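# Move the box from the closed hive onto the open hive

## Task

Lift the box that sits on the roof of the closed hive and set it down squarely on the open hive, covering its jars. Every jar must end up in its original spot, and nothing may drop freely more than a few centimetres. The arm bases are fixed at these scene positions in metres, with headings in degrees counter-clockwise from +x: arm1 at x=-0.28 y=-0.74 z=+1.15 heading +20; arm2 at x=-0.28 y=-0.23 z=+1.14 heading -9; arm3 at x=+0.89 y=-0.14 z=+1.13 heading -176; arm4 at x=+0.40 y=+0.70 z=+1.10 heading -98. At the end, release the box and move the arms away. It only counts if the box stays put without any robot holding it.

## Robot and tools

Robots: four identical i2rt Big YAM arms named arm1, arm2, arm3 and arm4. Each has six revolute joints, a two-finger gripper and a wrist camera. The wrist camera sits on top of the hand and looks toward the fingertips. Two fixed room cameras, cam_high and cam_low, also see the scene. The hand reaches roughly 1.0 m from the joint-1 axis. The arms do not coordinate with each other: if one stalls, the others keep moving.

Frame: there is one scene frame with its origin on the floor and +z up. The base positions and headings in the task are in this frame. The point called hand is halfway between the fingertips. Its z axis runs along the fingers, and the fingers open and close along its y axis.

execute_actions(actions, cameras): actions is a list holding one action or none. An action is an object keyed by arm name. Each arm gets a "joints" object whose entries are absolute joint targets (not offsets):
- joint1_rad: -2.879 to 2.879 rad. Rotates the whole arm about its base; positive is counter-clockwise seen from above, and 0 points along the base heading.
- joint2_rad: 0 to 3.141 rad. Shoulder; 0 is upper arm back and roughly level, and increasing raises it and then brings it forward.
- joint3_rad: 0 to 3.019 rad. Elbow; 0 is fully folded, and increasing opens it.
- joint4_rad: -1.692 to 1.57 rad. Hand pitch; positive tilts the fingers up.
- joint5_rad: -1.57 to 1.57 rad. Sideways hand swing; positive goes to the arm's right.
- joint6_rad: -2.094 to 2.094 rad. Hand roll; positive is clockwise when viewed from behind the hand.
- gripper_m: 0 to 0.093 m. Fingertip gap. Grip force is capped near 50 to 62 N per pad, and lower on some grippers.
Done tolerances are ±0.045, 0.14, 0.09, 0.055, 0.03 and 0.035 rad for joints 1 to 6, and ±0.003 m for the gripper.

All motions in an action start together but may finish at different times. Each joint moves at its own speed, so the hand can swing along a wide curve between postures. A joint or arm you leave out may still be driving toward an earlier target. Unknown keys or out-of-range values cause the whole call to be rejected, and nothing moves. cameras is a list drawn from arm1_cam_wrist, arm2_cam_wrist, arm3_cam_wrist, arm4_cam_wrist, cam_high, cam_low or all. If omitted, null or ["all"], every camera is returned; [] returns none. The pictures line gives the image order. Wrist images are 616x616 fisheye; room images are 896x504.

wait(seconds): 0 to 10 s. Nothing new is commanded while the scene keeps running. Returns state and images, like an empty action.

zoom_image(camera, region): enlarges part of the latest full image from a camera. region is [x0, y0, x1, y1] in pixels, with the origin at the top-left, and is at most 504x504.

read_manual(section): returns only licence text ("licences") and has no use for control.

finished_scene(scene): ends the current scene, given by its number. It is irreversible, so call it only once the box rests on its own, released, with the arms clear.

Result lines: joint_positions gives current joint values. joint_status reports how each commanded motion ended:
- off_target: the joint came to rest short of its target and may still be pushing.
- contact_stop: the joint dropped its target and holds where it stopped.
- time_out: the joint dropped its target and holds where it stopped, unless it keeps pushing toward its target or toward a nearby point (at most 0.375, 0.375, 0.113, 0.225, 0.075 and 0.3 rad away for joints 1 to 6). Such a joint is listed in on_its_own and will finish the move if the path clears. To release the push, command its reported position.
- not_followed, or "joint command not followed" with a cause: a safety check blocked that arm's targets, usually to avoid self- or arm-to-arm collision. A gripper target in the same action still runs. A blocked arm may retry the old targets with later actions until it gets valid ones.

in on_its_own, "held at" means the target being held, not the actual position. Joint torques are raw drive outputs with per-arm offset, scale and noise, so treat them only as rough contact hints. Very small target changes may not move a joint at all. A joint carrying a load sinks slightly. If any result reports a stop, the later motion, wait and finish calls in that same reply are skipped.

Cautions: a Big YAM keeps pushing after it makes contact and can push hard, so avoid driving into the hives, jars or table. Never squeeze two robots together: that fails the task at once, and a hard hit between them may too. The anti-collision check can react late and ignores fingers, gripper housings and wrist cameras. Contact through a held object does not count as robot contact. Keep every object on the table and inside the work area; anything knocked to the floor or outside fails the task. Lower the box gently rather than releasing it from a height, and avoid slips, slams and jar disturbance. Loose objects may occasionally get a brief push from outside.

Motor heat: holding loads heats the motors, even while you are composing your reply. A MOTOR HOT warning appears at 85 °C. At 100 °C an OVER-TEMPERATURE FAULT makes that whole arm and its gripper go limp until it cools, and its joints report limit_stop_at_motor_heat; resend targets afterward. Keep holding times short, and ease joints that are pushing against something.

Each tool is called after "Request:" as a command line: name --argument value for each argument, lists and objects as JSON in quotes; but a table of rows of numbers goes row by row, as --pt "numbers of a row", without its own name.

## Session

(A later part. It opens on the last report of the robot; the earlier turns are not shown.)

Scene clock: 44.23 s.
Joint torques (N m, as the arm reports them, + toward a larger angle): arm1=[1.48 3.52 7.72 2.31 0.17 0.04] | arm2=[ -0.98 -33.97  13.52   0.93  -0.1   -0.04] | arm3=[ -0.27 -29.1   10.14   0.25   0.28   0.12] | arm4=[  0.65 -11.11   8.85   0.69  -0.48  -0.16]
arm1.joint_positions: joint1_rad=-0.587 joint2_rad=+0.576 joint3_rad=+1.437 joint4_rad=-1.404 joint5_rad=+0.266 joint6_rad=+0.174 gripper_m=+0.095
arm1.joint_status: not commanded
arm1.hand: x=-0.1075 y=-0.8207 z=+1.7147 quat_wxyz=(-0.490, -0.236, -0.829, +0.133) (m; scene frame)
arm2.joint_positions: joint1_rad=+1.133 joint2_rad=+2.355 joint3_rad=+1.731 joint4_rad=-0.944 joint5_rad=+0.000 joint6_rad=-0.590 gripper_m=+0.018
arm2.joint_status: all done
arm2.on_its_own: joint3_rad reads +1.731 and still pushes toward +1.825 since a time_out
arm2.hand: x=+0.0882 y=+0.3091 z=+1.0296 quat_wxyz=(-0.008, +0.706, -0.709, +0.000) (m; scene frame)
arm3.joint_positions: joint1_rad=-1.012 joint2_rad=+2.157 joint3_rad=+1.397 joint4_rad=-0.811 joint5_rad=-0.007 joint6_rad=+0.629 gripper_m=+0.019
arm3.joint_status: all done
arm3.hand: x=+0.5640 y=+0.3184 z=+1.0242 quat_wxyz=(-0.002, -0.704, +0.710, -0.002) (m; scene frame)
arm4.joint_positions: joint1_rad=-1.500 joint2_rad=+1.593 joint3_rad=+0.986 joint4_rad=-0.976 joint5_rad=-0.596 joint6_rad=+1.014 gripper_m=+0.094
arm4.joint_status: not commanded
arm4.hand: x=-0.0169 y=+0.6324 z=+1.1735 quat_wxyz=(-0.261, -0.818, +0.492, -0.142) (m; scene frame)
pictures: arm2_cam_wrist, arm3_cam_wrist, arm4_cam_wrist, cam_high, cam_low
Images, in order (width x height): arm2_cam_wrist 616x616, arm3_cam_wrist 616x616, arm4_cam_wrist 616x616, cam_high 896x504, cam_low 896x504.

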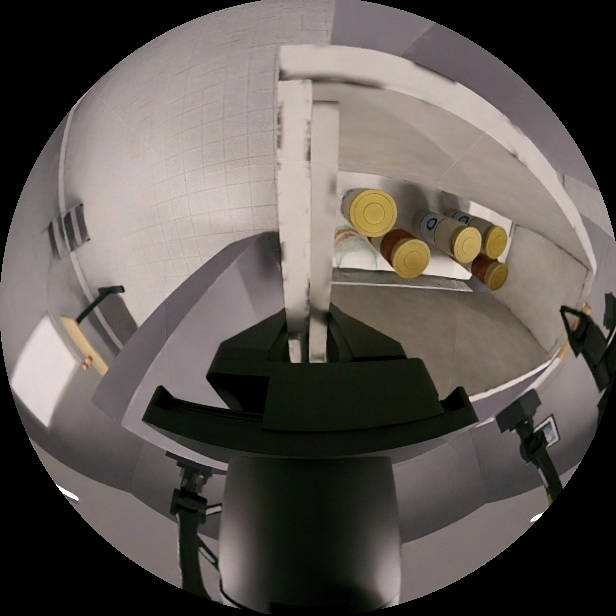

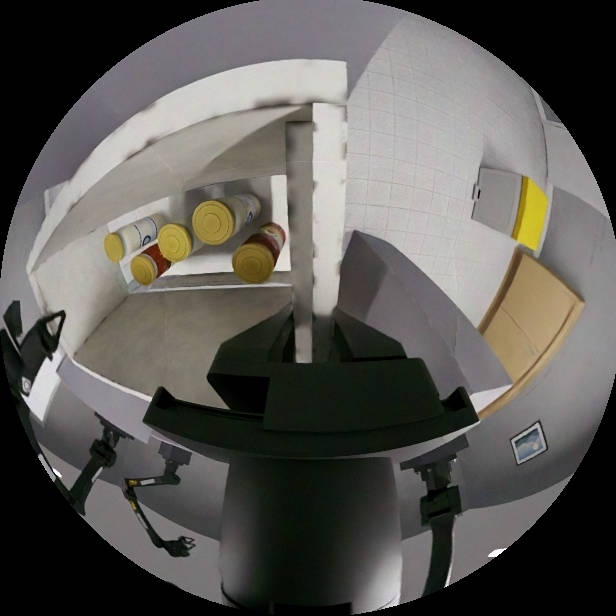

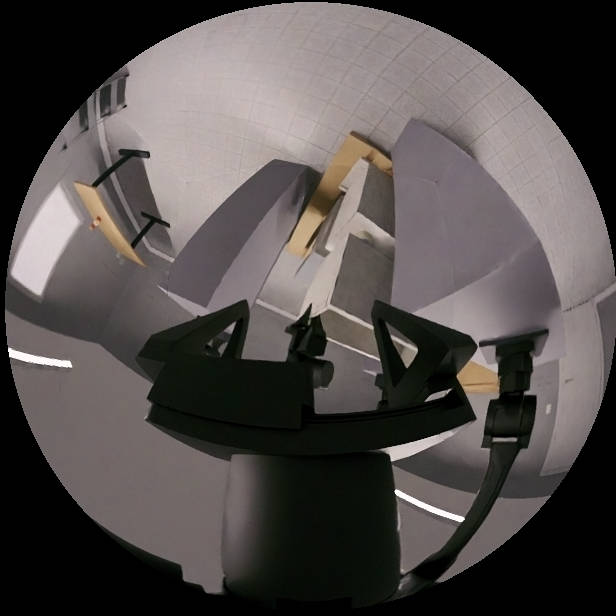

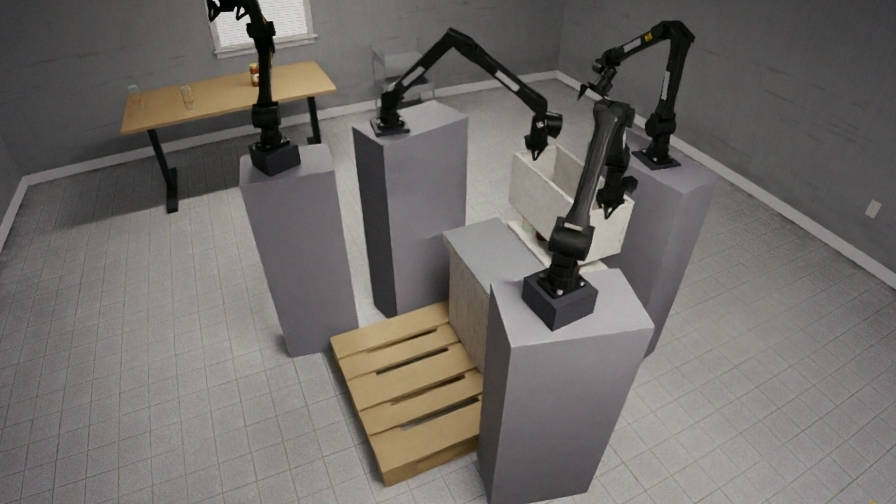

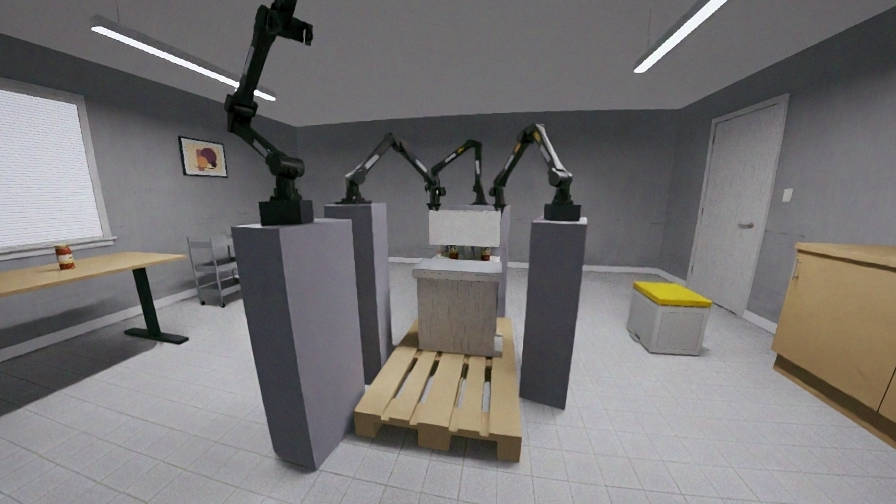

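Request:
execute_actions --actions '[{"arm2":{"joints":{"joint1_rad":1.108,"joint2_rad":2.397,"joint3_rad":1.855,"joint4_rad":-0.812,"joint6_rad":-0.605}},"arm3":{"joints":{"joint1_rad":-1.03,"joint2_rad":2.2,"joint3_rad":1.42,"joint4_rad":-0.648,"joint6_rad":0.625}}}]' --cameras '["arm2_cam_wrist","arm3_cam_wrist","arm4_cam_wrist","cam_high"]'

Request:
zoom_image --camera "arm4_cam_wrist" --region '[290,170,410,300]'

Request:
zoom_image --camera "cam_high" --region '[490,160,650,290]'

Scene clock: 49.83 s.
Joint torques (N m, as the arm reports them, + toward a larger angle): arm1=[1.5  3.54 7.73 2.3  0.17 0.04] | arm2=[ -0.46 -34.44  12.37   0.67  -0.32   0.08] | arm3=[ -0.29 -28.64   7.57   0.22   0.39   0.15] | arm4=[  0.72 -11.1    8.85   0.68  -0.49  -0.16]
arm1.joint_positions: joint1_rad=-0.587 joint2_rad=+0.576 joint3_rad=+1.437 joint4_rad=-1.404 joint5_rad=+0.266 joint6_rad=+0.174 gripper_m=+0.095
arm1.joint_status: not commanded
arm1.hand: x=-0.1075 y=-0.8207 z=+1.7147 quat_wxyz=(-0.490, -0.236, -0.829, +0.133) (m; scene frame)
arm2.joint_positions: joint1_rad=+1.108 joint2_rad=+2.513 joint3_rad=+1.765 joint4_rad=-0.819 joint5_rad=+0.007 joint6_rad=-0.612 gripper_m=+0.018
arm2.joint_status: all done
arm2.hand: x=+0.1040 y=+0.3008 z=+0.9405 quat_wxyz=(-0.009, +0.705, -0.710, +0.003) (m; scene frame)
arm3.joint_positions: joint1_rad=-1.027 joint2_rad=+2.302 joint3_rad=+1.368 joint4_rad=-0.650 joint5_rad=-0.009 joint6_rad=+0.614 gripper_m=+0.019
arm3.joint_status: all done
arm3.hand: x=+0.5801 y=+0.3105 z=+0.9391 quat_wxyz=(-0.004, -0.704, +0.710, -0.008) (m; scene frame)
arm4.joint_positions: joint1_rad=-1.500 joint2_rad=+1.593 joint3_rad=+0.986 joint4_rad=-0.976 joint5_rad=-0.596 joint6_rad=+1.014 gripper_m=+0.094
arm4.joint_status: not commanded
arm4.hand: x=-0.0169 y=+0.6324 z=+1.1735 quat_wxyz=(-0.261, -0.818, +0.492, -0.142) (m; scene frame)
pictures: arm2_cam_wrist, arm3_cam_wrist, arm4_cam_wrist, cam_high
Images, in order (width x height): arm2_cam_wrist 616x616, arm3_cam_wrist 616x616, arm4_cam_wrist 616x616, cam_high 896x504.

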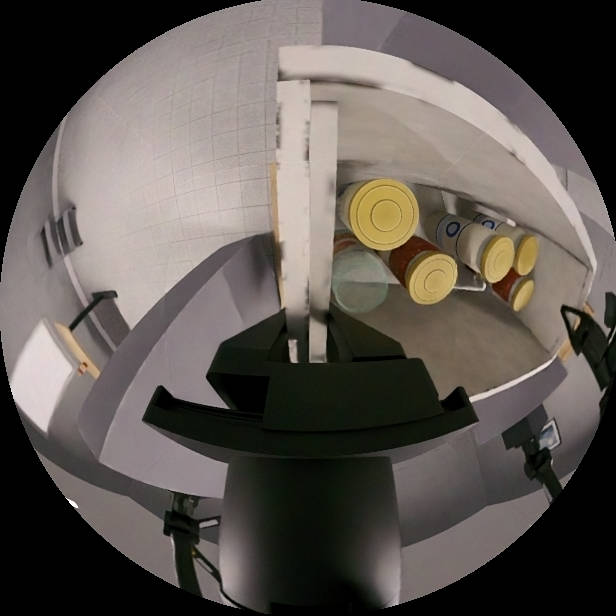

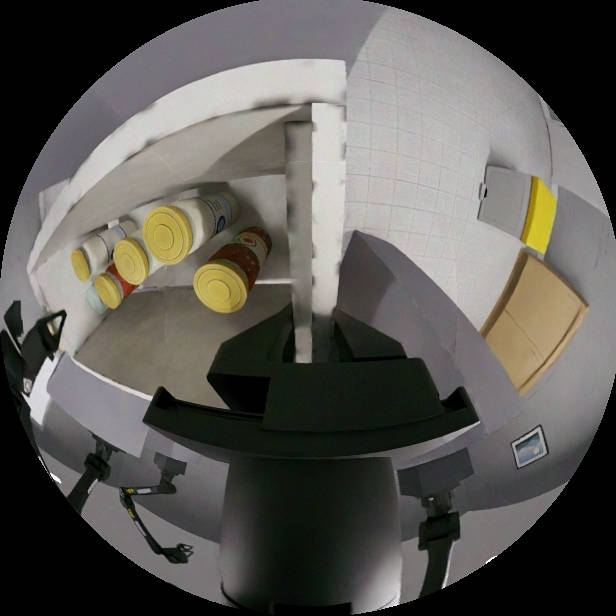

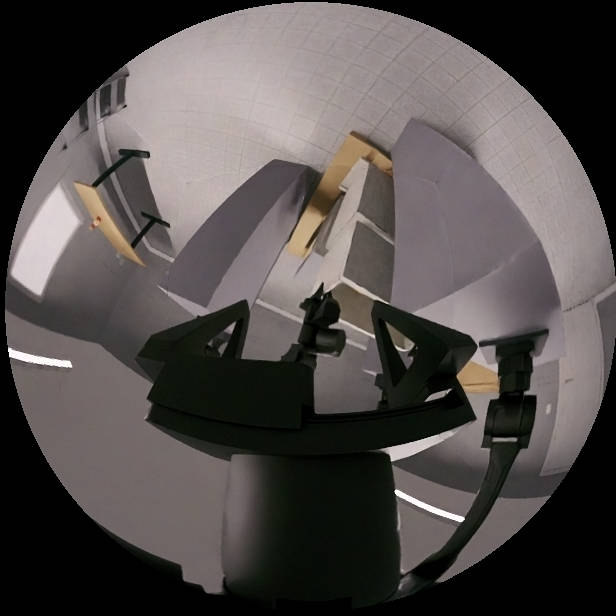

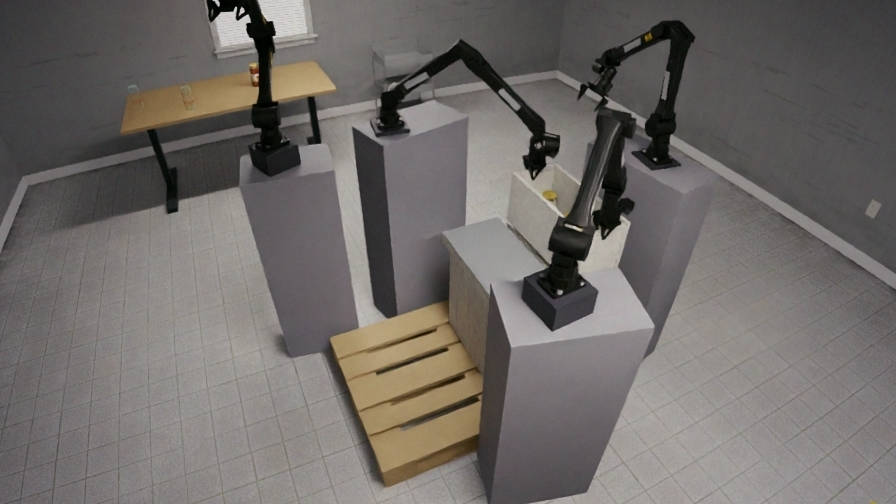

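Region (290, 170, 410, 300) of arm4_cam_wrist's 616x616 image, scaled by 3.877, with more detail than that image has; it fills the left 465 columns of this view, and the rest is white.

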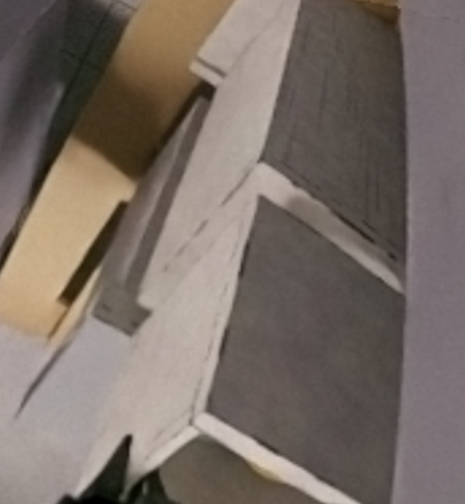

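Region (490, 160, 650, 290) of cam_high's 896x504 image, scaled by 3.150, with more detail than that image has; it fills the top 410 rows of this view, and the rest is white.

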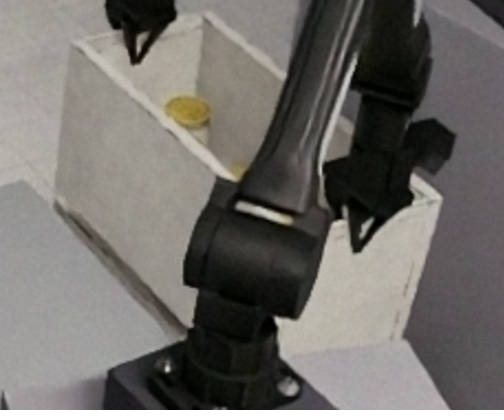

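Request:
execute_actions --actions '[{"arm2":{"joints":{"joint1_rad":1.128,"joint2_rad":2.45,"joint3_rad":1.868,"joint4_rad":-0.785,"joint6_rad":-0.595}},"arm3":{"joints":{"joint1_rad":-1.005,"joint2_rad":2.262,"joint3_rad":1.475,"joint4_rad":-0.61,"joint6_rad":0.63}}}]' --cameras '["arm3_cam_wrist","arm4_cam_wrist","cam_high"]'

Request:
zoom_image --camera "arm4_cam_wrist" --region '[290,170,410,300]'

Request:
zoom_image --camera "cam_high" --region '[490,160,650,290]'

Scene clock: 56.23 s.
Joint torques (N m, as the arm reports them, + toward a larger angle): arm1=[1.46 3.44 7.73 2.3  0.18 0.04] | arm2=[ -0.48 -31.78  13.19   1.21  -0.05   0.04] | arm3=[  0.7  -26.92   9.14   0.59   0.2    0.18] | arm4=[  0.79 -11.08   8.86   0.7   -0.48  -0.16]
arm1.joint_positions: joint1_rad=-0.587 joint2_rad=+0.576 joint3_rad=+1.437 joint4_rad=-1.404 joint5_rad=+0.266 joint6_rad=+0.174 gripper_m=+0.095
arm1.joint_status: not commanded
arm1.hand: x=-0.1075 y=-0.8207 z=+1.7147 quat_wxyz=(-0.490, -0.236, -0.829, +0.133) (m; scene frame)
arm2.joint_positions: joint1_rad=+1.128 joint2_rad=+2.529 joint3_rad=+1.772 joint4_rad=-0.800 joint5_rad=+0.000 joint6_rad=-0.597 gripper_m=+0.018
arm2.joint_status: joint3_rad time_out (moved +0.007 of +0.103); the others done
arm2.on_its_own: joint3_rad reads +1.772 and still pushes toward +1.868 since a time_out
arm2.hand: x=+0.0942 y=+0.3110 z=+0.9324 quat_wxyz=(-0.013, +0.706, -0.708, -0.001) (m; scene frame)
arm3.joint_positions: joint1_rad=-1.022 joint2_rad=+2.334 joint3_rad=+1.401 joint4_rad=-0.621 joint5_rad=-0.005 joint6_rad=+0.616 gripper_m=+0.019
arm3.joint_status: all done
arm3.hand: x=+0.5699 y=+0.3212 z=+0.9291 quat_wxyz=(+0.001, -0.705, +0.709, +0.006) (m; scene frame)
arm4.joint_positions: joint1_rad=-1.500 joint2_rad=+1.593 joint3_rad=+0.986 joint4_rad=-0.976 joint5_rad=-0.596 joint6_rad=+1.014 gripper_m=+0.094
arm4.joint_status: not commanded
arm4.hand: x=-0.0169 y=+0.6324 z=+1.1735 quat_wxyz=(-0.261, -0.818, +0.492, -0.142) (m; scene frame)
pictures: arm3_cam_wrist, arm4_cam_wrist, cam_high
Images, in order (width x height): arm3_cam_wrist 616x616, arm4_cam_wrist 616x616, cam_high 896x504.

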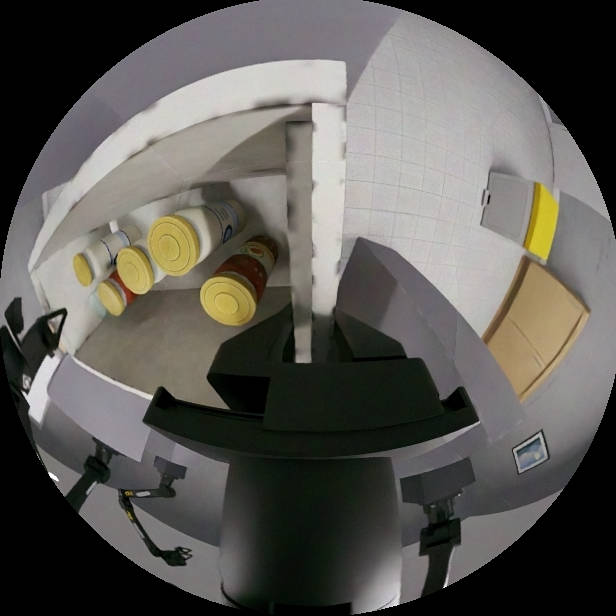

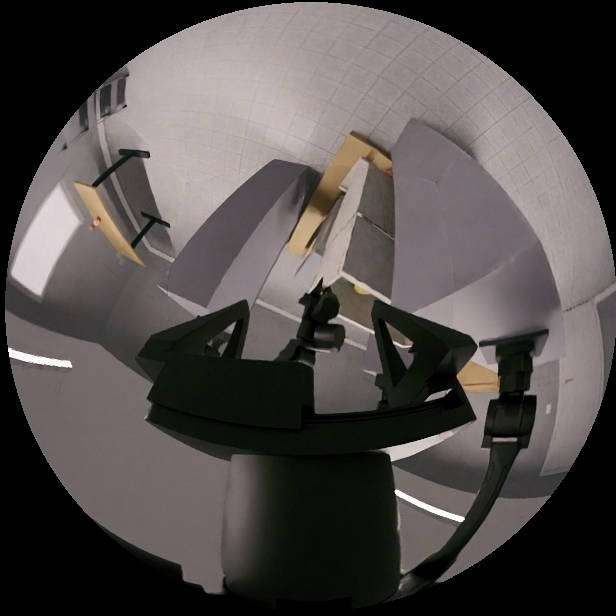

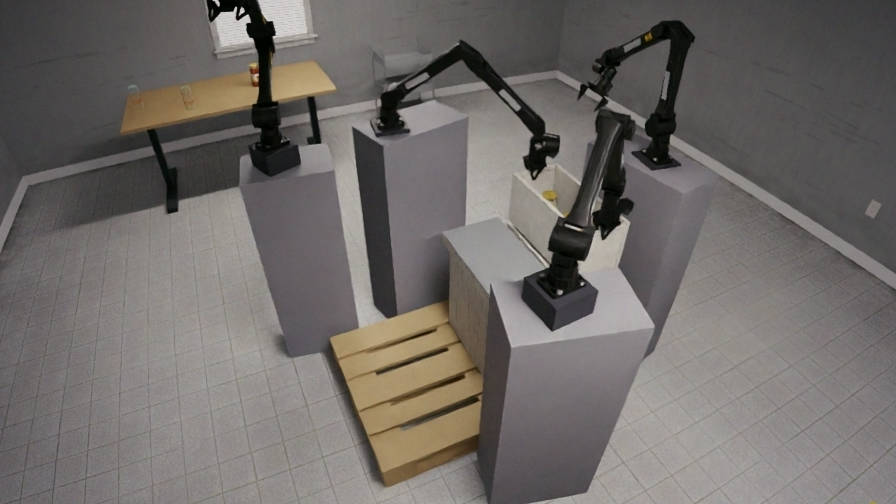

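Region (290, 170, 410, 300) of arm4_cam_wrist's 616x616 image, scaled by 3.877, with more detail than that image has; it fills the left 465 columns of this view, and the rest is white.

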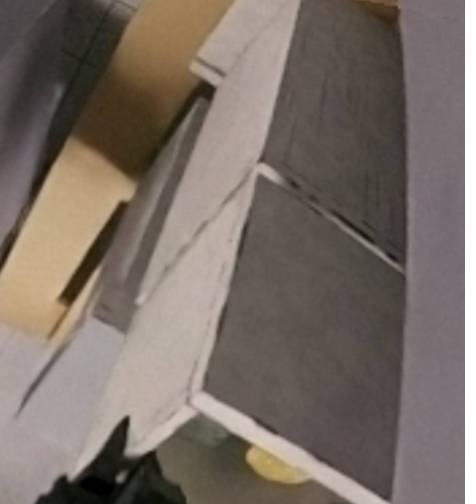

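Region (490, 160, 650, 290) of cam_high's 896x504 image, scaled by 3.150, with more detail than that image has; it fills the top 410 rows of this view, and the rest is white.

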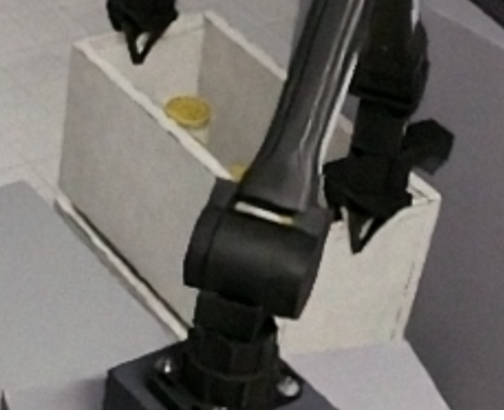

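Request:
execute_actions --actions '[{"arm2":{"joints":{"joint1_rad":1.124,"joint2_rad":2.485,"joint3_rad":1.85,"joint4_rad":-0.765}},"arm3":{"joints":{"joint1_rad":-1.015,"joint2_rad":2.303,"joint3_rad":1.465,"joint4_rad":-0.587}}}]' --cameras '["arm4_cam_wrist","cam_high"]'

Request:
zoom_image --camera "arm4_cam_wrist" --region '[290,170,410,300]'

Request:
zoom_image --camera "cam_high" --region '[490,160,650,290]'

Scene clock: 59.40 s.
Joint torques (N m, as the arm reports them, + toward a larger angle): arm1=[1.41 3.53 7.72 2.31 0.18 0.04] | arm2=[  0.02 -31.39  11.28   1.02  -0.14   0.09] | arm3=[  0.16 -26.97   8.18   0.45   0.3    0.15] | arm4=[  0.69 -11.09   8.86   0.67  -0.49  -0.16]
arm1.joint_positions: joint1_rad=-0.587 joint2_rad=+0.576 joint3_rad=+1.437 joint4_rad=-1.404 joint5_rad=+0.266 joint6_rad=+0.174 gripper_m=+0.095
arm1.joint_status: not commanded
arm1.hand: x=-0.1075 y=-0.8207 z=+1.7147 quat_wxyz=(-0.490, -0.236, -0.829, +0.133) (m; scene frame)
arm2.joint_positions: joint1_rad=+1.122 joint2_rad=+2.561 joint3_rad=+1.773 joint4_rad=-0.773 joint5_rad=+0.002 joint6_rad=-0.599 gripper_m=+0.018
arm2.joint_status: all done
arm2.hand: x=+0.0951 y=+0.3051 z=+0.9124 quat_wxyz=(-0.011, +0.705, -0.709, +0.000) (m; scene frame)
arm3.joint_positions: joint1_rad=-1.018 joint2_rad=+2.371 joint3_rad=+1.401 joint4_rad=-0.594 joint5_rad=-0.007 joint6_rad=+0.619 gripper_m=+0.019
arm3.joint_status: all done
arm3.hand: x=+0.5713 y=+0.3152 z=+0.9093 quat_wxyz=(-0.001, -0.705, +0.709, +0.001) (m; scene frame)
arm4.joint_positions: joint1_rad=-1.500 joint2_rad=+1.593 joint3_rad=+0.986 joint4_rad=-0.976 joint5_rad=-0.596 joint6_rad=+1.014 gripper_m=+0.094
arm4.joint_status: not commanded
arm4.hand: x=-0.0169 y=+0.6324 z=+1.1735 quat_wxyz=(-0.261, -0.818, +0.492, -0.142) (m; scene frame)
pictures: arm4_cam_wrist, cam_high
Images, in order (width x height): arm4_cam_wrist 616x616, cam_high 896x504.

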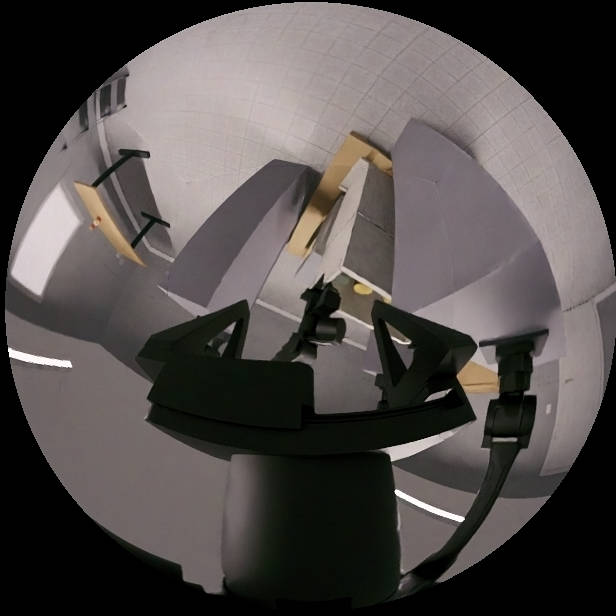

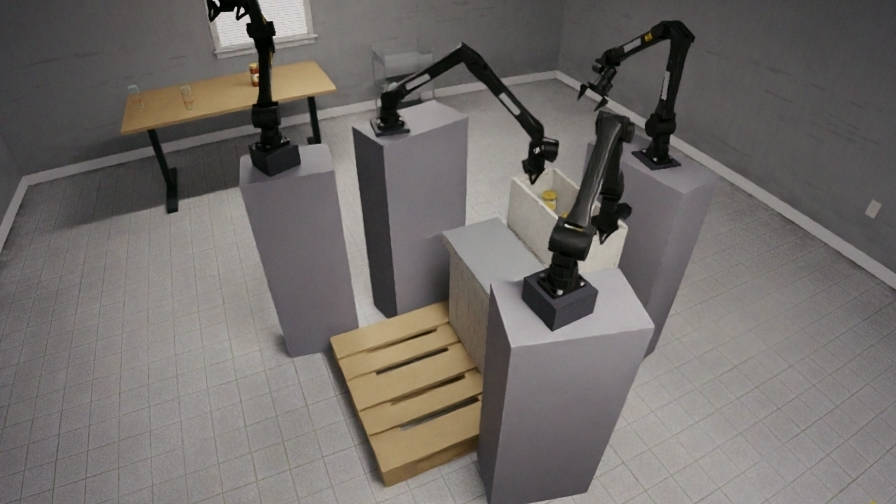

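Region (290, 170, 410, 300) of arm4_cam_wrist's 616x616 image, scaled by 3.877, with more detail than that image has; it fills the left 465 columns of this view, and the rest is white.

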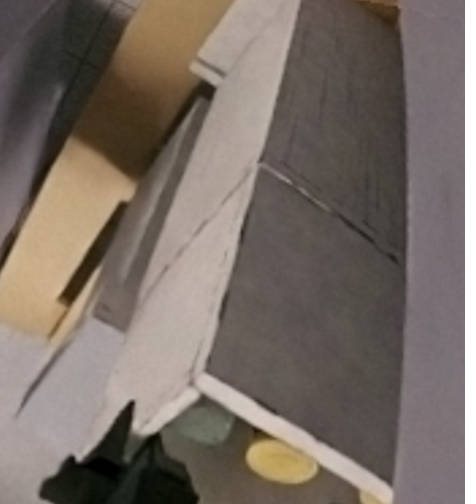

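Region (490, 160, 650, 290) of cam_high's 896x504 image, scaled by 3.150, with more detail than that image has; it fills the top 410 rows of this view, and the rest is white.

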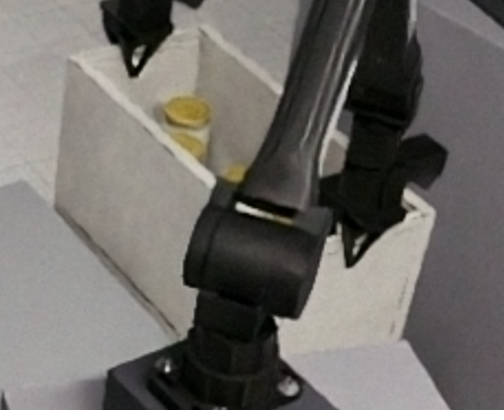

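Aligned.

Request:
execute_actions --actions '[{"arm2":{"joints":{"joint2_rad":2.55,"joint3_rad":1.79}},"arm3":{"joints":{"joint2_rad":2.36,"joint3_rad":1.415}}}]' --cameras '[]'

Request:
execute_actions --actions '[{"arm2":{"joints":{"gripper_m":0.07}},"arm3":{"joints":{"gripper_m":0.07}}}]' --cameras '[]'

Request:
execute_actions --actions '[{"arm2":{"joints":{"joint2_rad":1.95,"joint4_rad":-1.4}},"arm3":{"joints":{"joint2_rad":1.7,"joint4_rad":-1.28}}}]' --cameras '["arm2_cam_wrist","arm3_cam_wrist","arm4_cam_wrist","cam_high"]'

Request:
zoom_image --camera "arm4_cam_wrist" --region '[290,170,410,300]'

Scene clock: 63.20 s.
Joint torques (N m, as the arm reports them, + toward a larger angle): arm1=[1.43 3.46 7.7  2.32 0.18 0.04] | arm2=[ -0.12 -26.36   7.04   0.9   -0.14   0.06] | arm3=[ -0.3  -22.23   5.11   0.41   0.29   0.11] | arm4=[  0.7  -11.1    8.82   0.67  -0.49  -0.17]
arm1.joint_positions: joint1_rad=-0.587 joint2_rad=+0.576 joint3_rad=+1.437 joint4_rad=-1.404 joint5_rad=+0.266 joint6_rad=+0.174 gripper_m=+0.095
arm1.joint_status: not commanded
arm1.hand: x=-0.1075 y=-0.8207 z=+1.7147 quat_wxyz=(-0.490, -0.236, -0.829, +0.133) (m; scene frame)
arm2.joint_positions: joint1_rad=+1.122 joint2_rad=+2.565 joint3_rad=+1.773 joint4_rad=-0.773 joint5_rad=+0.002 joint6_rad=-0.599 gripper_m=+0.018
arm2.joint_status: all done
arm2.hand: x=+0.0944 y=+0.3039 z=+0.9100 quat_wxyz=(-0.009, +0.705, -0.709, +0.001) (m; scene frame)
arm3.joint_positions: joint1_rad=-1.018 joint2_rad=+2.375 joint3_rad=+1.400 joint4_rad=-0.594 joint5_rad=-0.008 joint6_rad=+0.620 gripper_m=+0.019
arm3.joint_status: all done
arm3.hand: x=+0.5721 y=+0.3135 z=+0.9072 quat_wxyz=(-0.002, -0.705, +0.709, -0.001) (m; scene frame)
arm4.joint_positions: joint1_rad=-1.500 joint2_rad=+1.593 joint3_rad=+0.986 joint4_rad=-0.976 joint5_rad=-0.596 joint6_rad=+1.014 gripper_m=+0.094
arm4.joint_status: not commanded
arm4.hand: x=-0.0169 y=+0.6324 z=+1.1735 quat_wxyz=(-0.261, -0.818, +0.492, -0.142) (m; scene frame)
pictures: none
No camera images: the call's "cameras" was empty. Leave "cameras" out to get every camera's image.

Scene clock: 63.93 s.
Joint torques (N m, as the arm reports them, + toward a larger angle): arm1=[1.4  3.53 7.72 2.31 0.18 0.05] | arm2=[ -0.16 -24.69   7.29   0.86  -0.15   0.08] | arm3=[ -0.03 -22.     5.18   0.51   0.08   0.14] | arm4=[  0.72 -11.08   8.84   0.68  -0.48  -0.16]
arm1.joint_positions: joint1_rad=-0.587 joint2_rad=+0.576 joint3_rad=+1.437 joint4_rad=-1.404 joint5_rad=+0.266 joint6_rad=+0.174 gripper_m=+0.095
arm1.joint_status: not commanded
arm1.hand: x=-0.1075 y=-0.8207 z=+1.7147 quat_wxyz=(-0.490, -0.236, -0.829, +0.133) (m; scene frame)
arm2.joint_positions: joint1_rad=+1.122 joint2_rad=+2.544 joint3_rad=+1.773 joint4_rad=-0.773 joint5_rad=+0.002 joint6_rad=-0.599 gripper_m=+0.070
arm2.joint_status: all done
arm2.hand: x=+0.0987 y=+0.3102 z=+0.9235 quat_wxyz=(-0.020, +0.705, -0.709, -0.001) (m; scene frame)
arm3.joint_positions: joint1_rad=-1.018 joint2_rad=+2.372 joint3_rad=+1.400 joint4_rad=-0.594 joint5_rad=-0.003 joint6_rad=+0.620 gripper_m=+0.070
arm3.joint_status: all done
arm3.hand: x=+0.5721 y=+0.3149 z=+0.9087 quat_wxyz=(+0.001, -0.705, +0.709, +0.000) (m; scene frame)
arm4.joint_positions: joint1_rad=-1.500 joint2_rad=+1.593 joint3_rad=+0.986 joint4_rad=-0.976 joint5_rad=-0.596 joint6_rad=+1.014 gripper_m=+0.094
arm4.joint_status: not commanded
arm4.hand: x=-0.0169 y=+0.6324 z=+1.1735 quat_wxyz=(-0.261, -0.818, +0.492, -0.142) (m; scene frame)
pictures: none
No camera images: the call's "cameras" was empty. Leave "cameras" out to get every camera's image.

Scene clock: 65.63 s.
Joint torques (N m, as the arm reports them, + toward a larger angle): arm1=[1.49 3.49 7.75 2.31 0.18 0.04] | arm2=[ -0.25 -21.39   8.72  -0.09  -0.13   0.04] | arm3=[ -0.18 -15.94   7.94  -0.35   0.1    0.12] | arm4=[  0.8  -11.1    8.86   0.68  -0.48  -0.16]
arm1.joint_positions: joint1_rad=-0.587 joint2_rad=+0.576 joint3_rad=+1.437 joint4_rad=-1.404 joint5_rad=+0.266 joint6_rad=+0.174 gripper_m=+0.095
arm1.joint_status: not commanded
arm1.hand: x=-0.1075 y=-0.8207 z=+1.7147 quat_wxyz=(-0.490, -0.236, -0.829, +0.133) (m; scene frame)
arm2.joint_positions: joint1_rad=+1.122 joint2_rad=+1.948 joint3_rad=+1.782 joint4_rad=-1.384 joint5_rad=+0.002 joint6_rad=-0.599 gripper_m=+0.070
arm2.joint_status: all done
arm2.hand: x=+0.0684 y=+0.2682 z=+1.2961 quat_wxyz=(-0.017, +0.705, -0.709, -0.001) (m; scene frame)
arm3.joint_positions: joint1_rad=-1.018 joint2_rad=+1.691 joint3_rad=+1.402 joint4_rad=-1.266 joint5_rad=-0.003 joint6_rad=+0.620 gripper_m=+0.070
arm3.joint_status: all done
arm3.hand: x=+0.6004 y=+0.2720 z=+1.2687 quat_wxyz=(+0.002, -0.705, +0.709, +0.006) (m; scene frame)
arm4.joint_positions: joint1_rad=-1.500 joint2_rad=+1.593 joint3_rad=+0.986 joint4_rad=-0.976 joint5_rad=-0.596 joint6_rad=+1.014 gripper_m=+0.094
arm4.joint_status: not commanded
arm4.hand: x=-0.0169 y=+0.6324 z=+1.1735 quat_wxyz=(-0.261, -0.818, +0.492, -0.142) (m; scene frame)
pictures: arm2_cam_wrist, arm3_cam_wrist, arm4_cam_wrist, cam_high
Images, in order (width x height): arm2_cam_wrist 616x616, arm3_cam_wrist 616x616, arm4_cam_wrist 616x616, cam_high 896x504.

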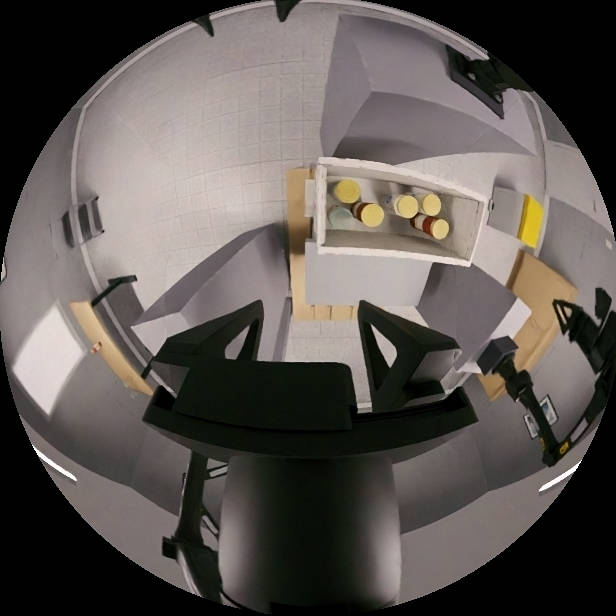

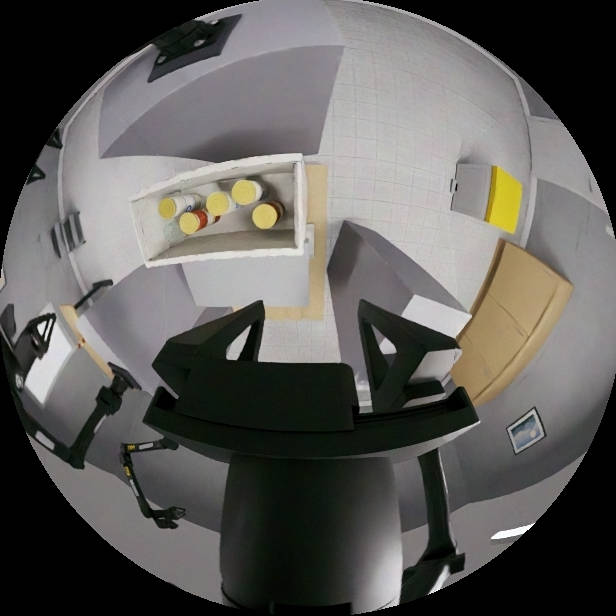

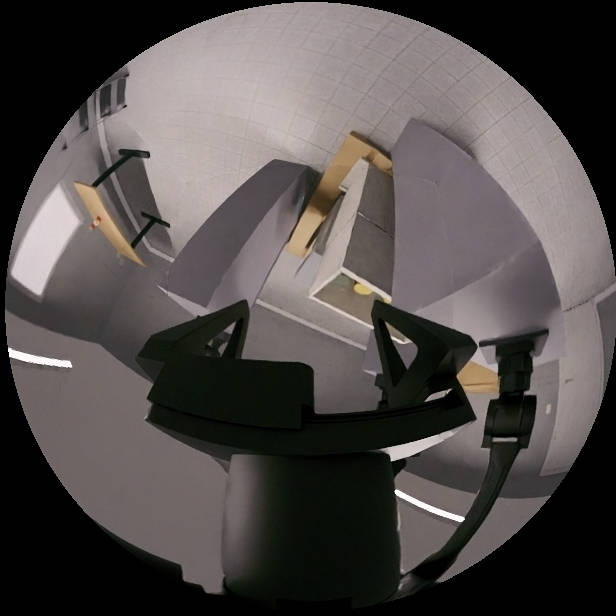

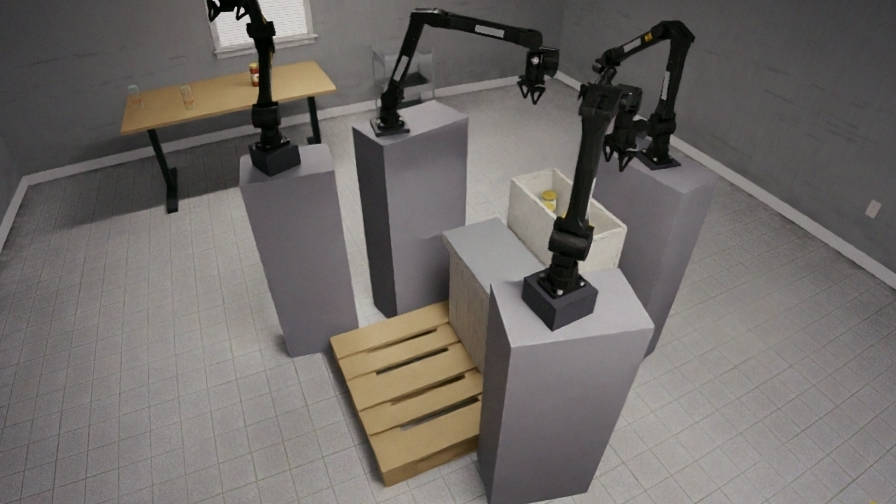

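Region (290, 170, 410, 300) of arm4_cam_wrist's 616x616 image, scaled by 3.877, with more detail than that image has; it fills the left 465 columns of this view, and the rest is white.

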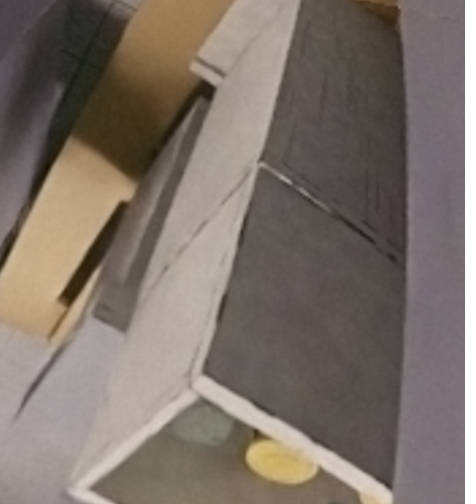

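Request:
finished_scene --scene 2

The scene is finished: the task was done.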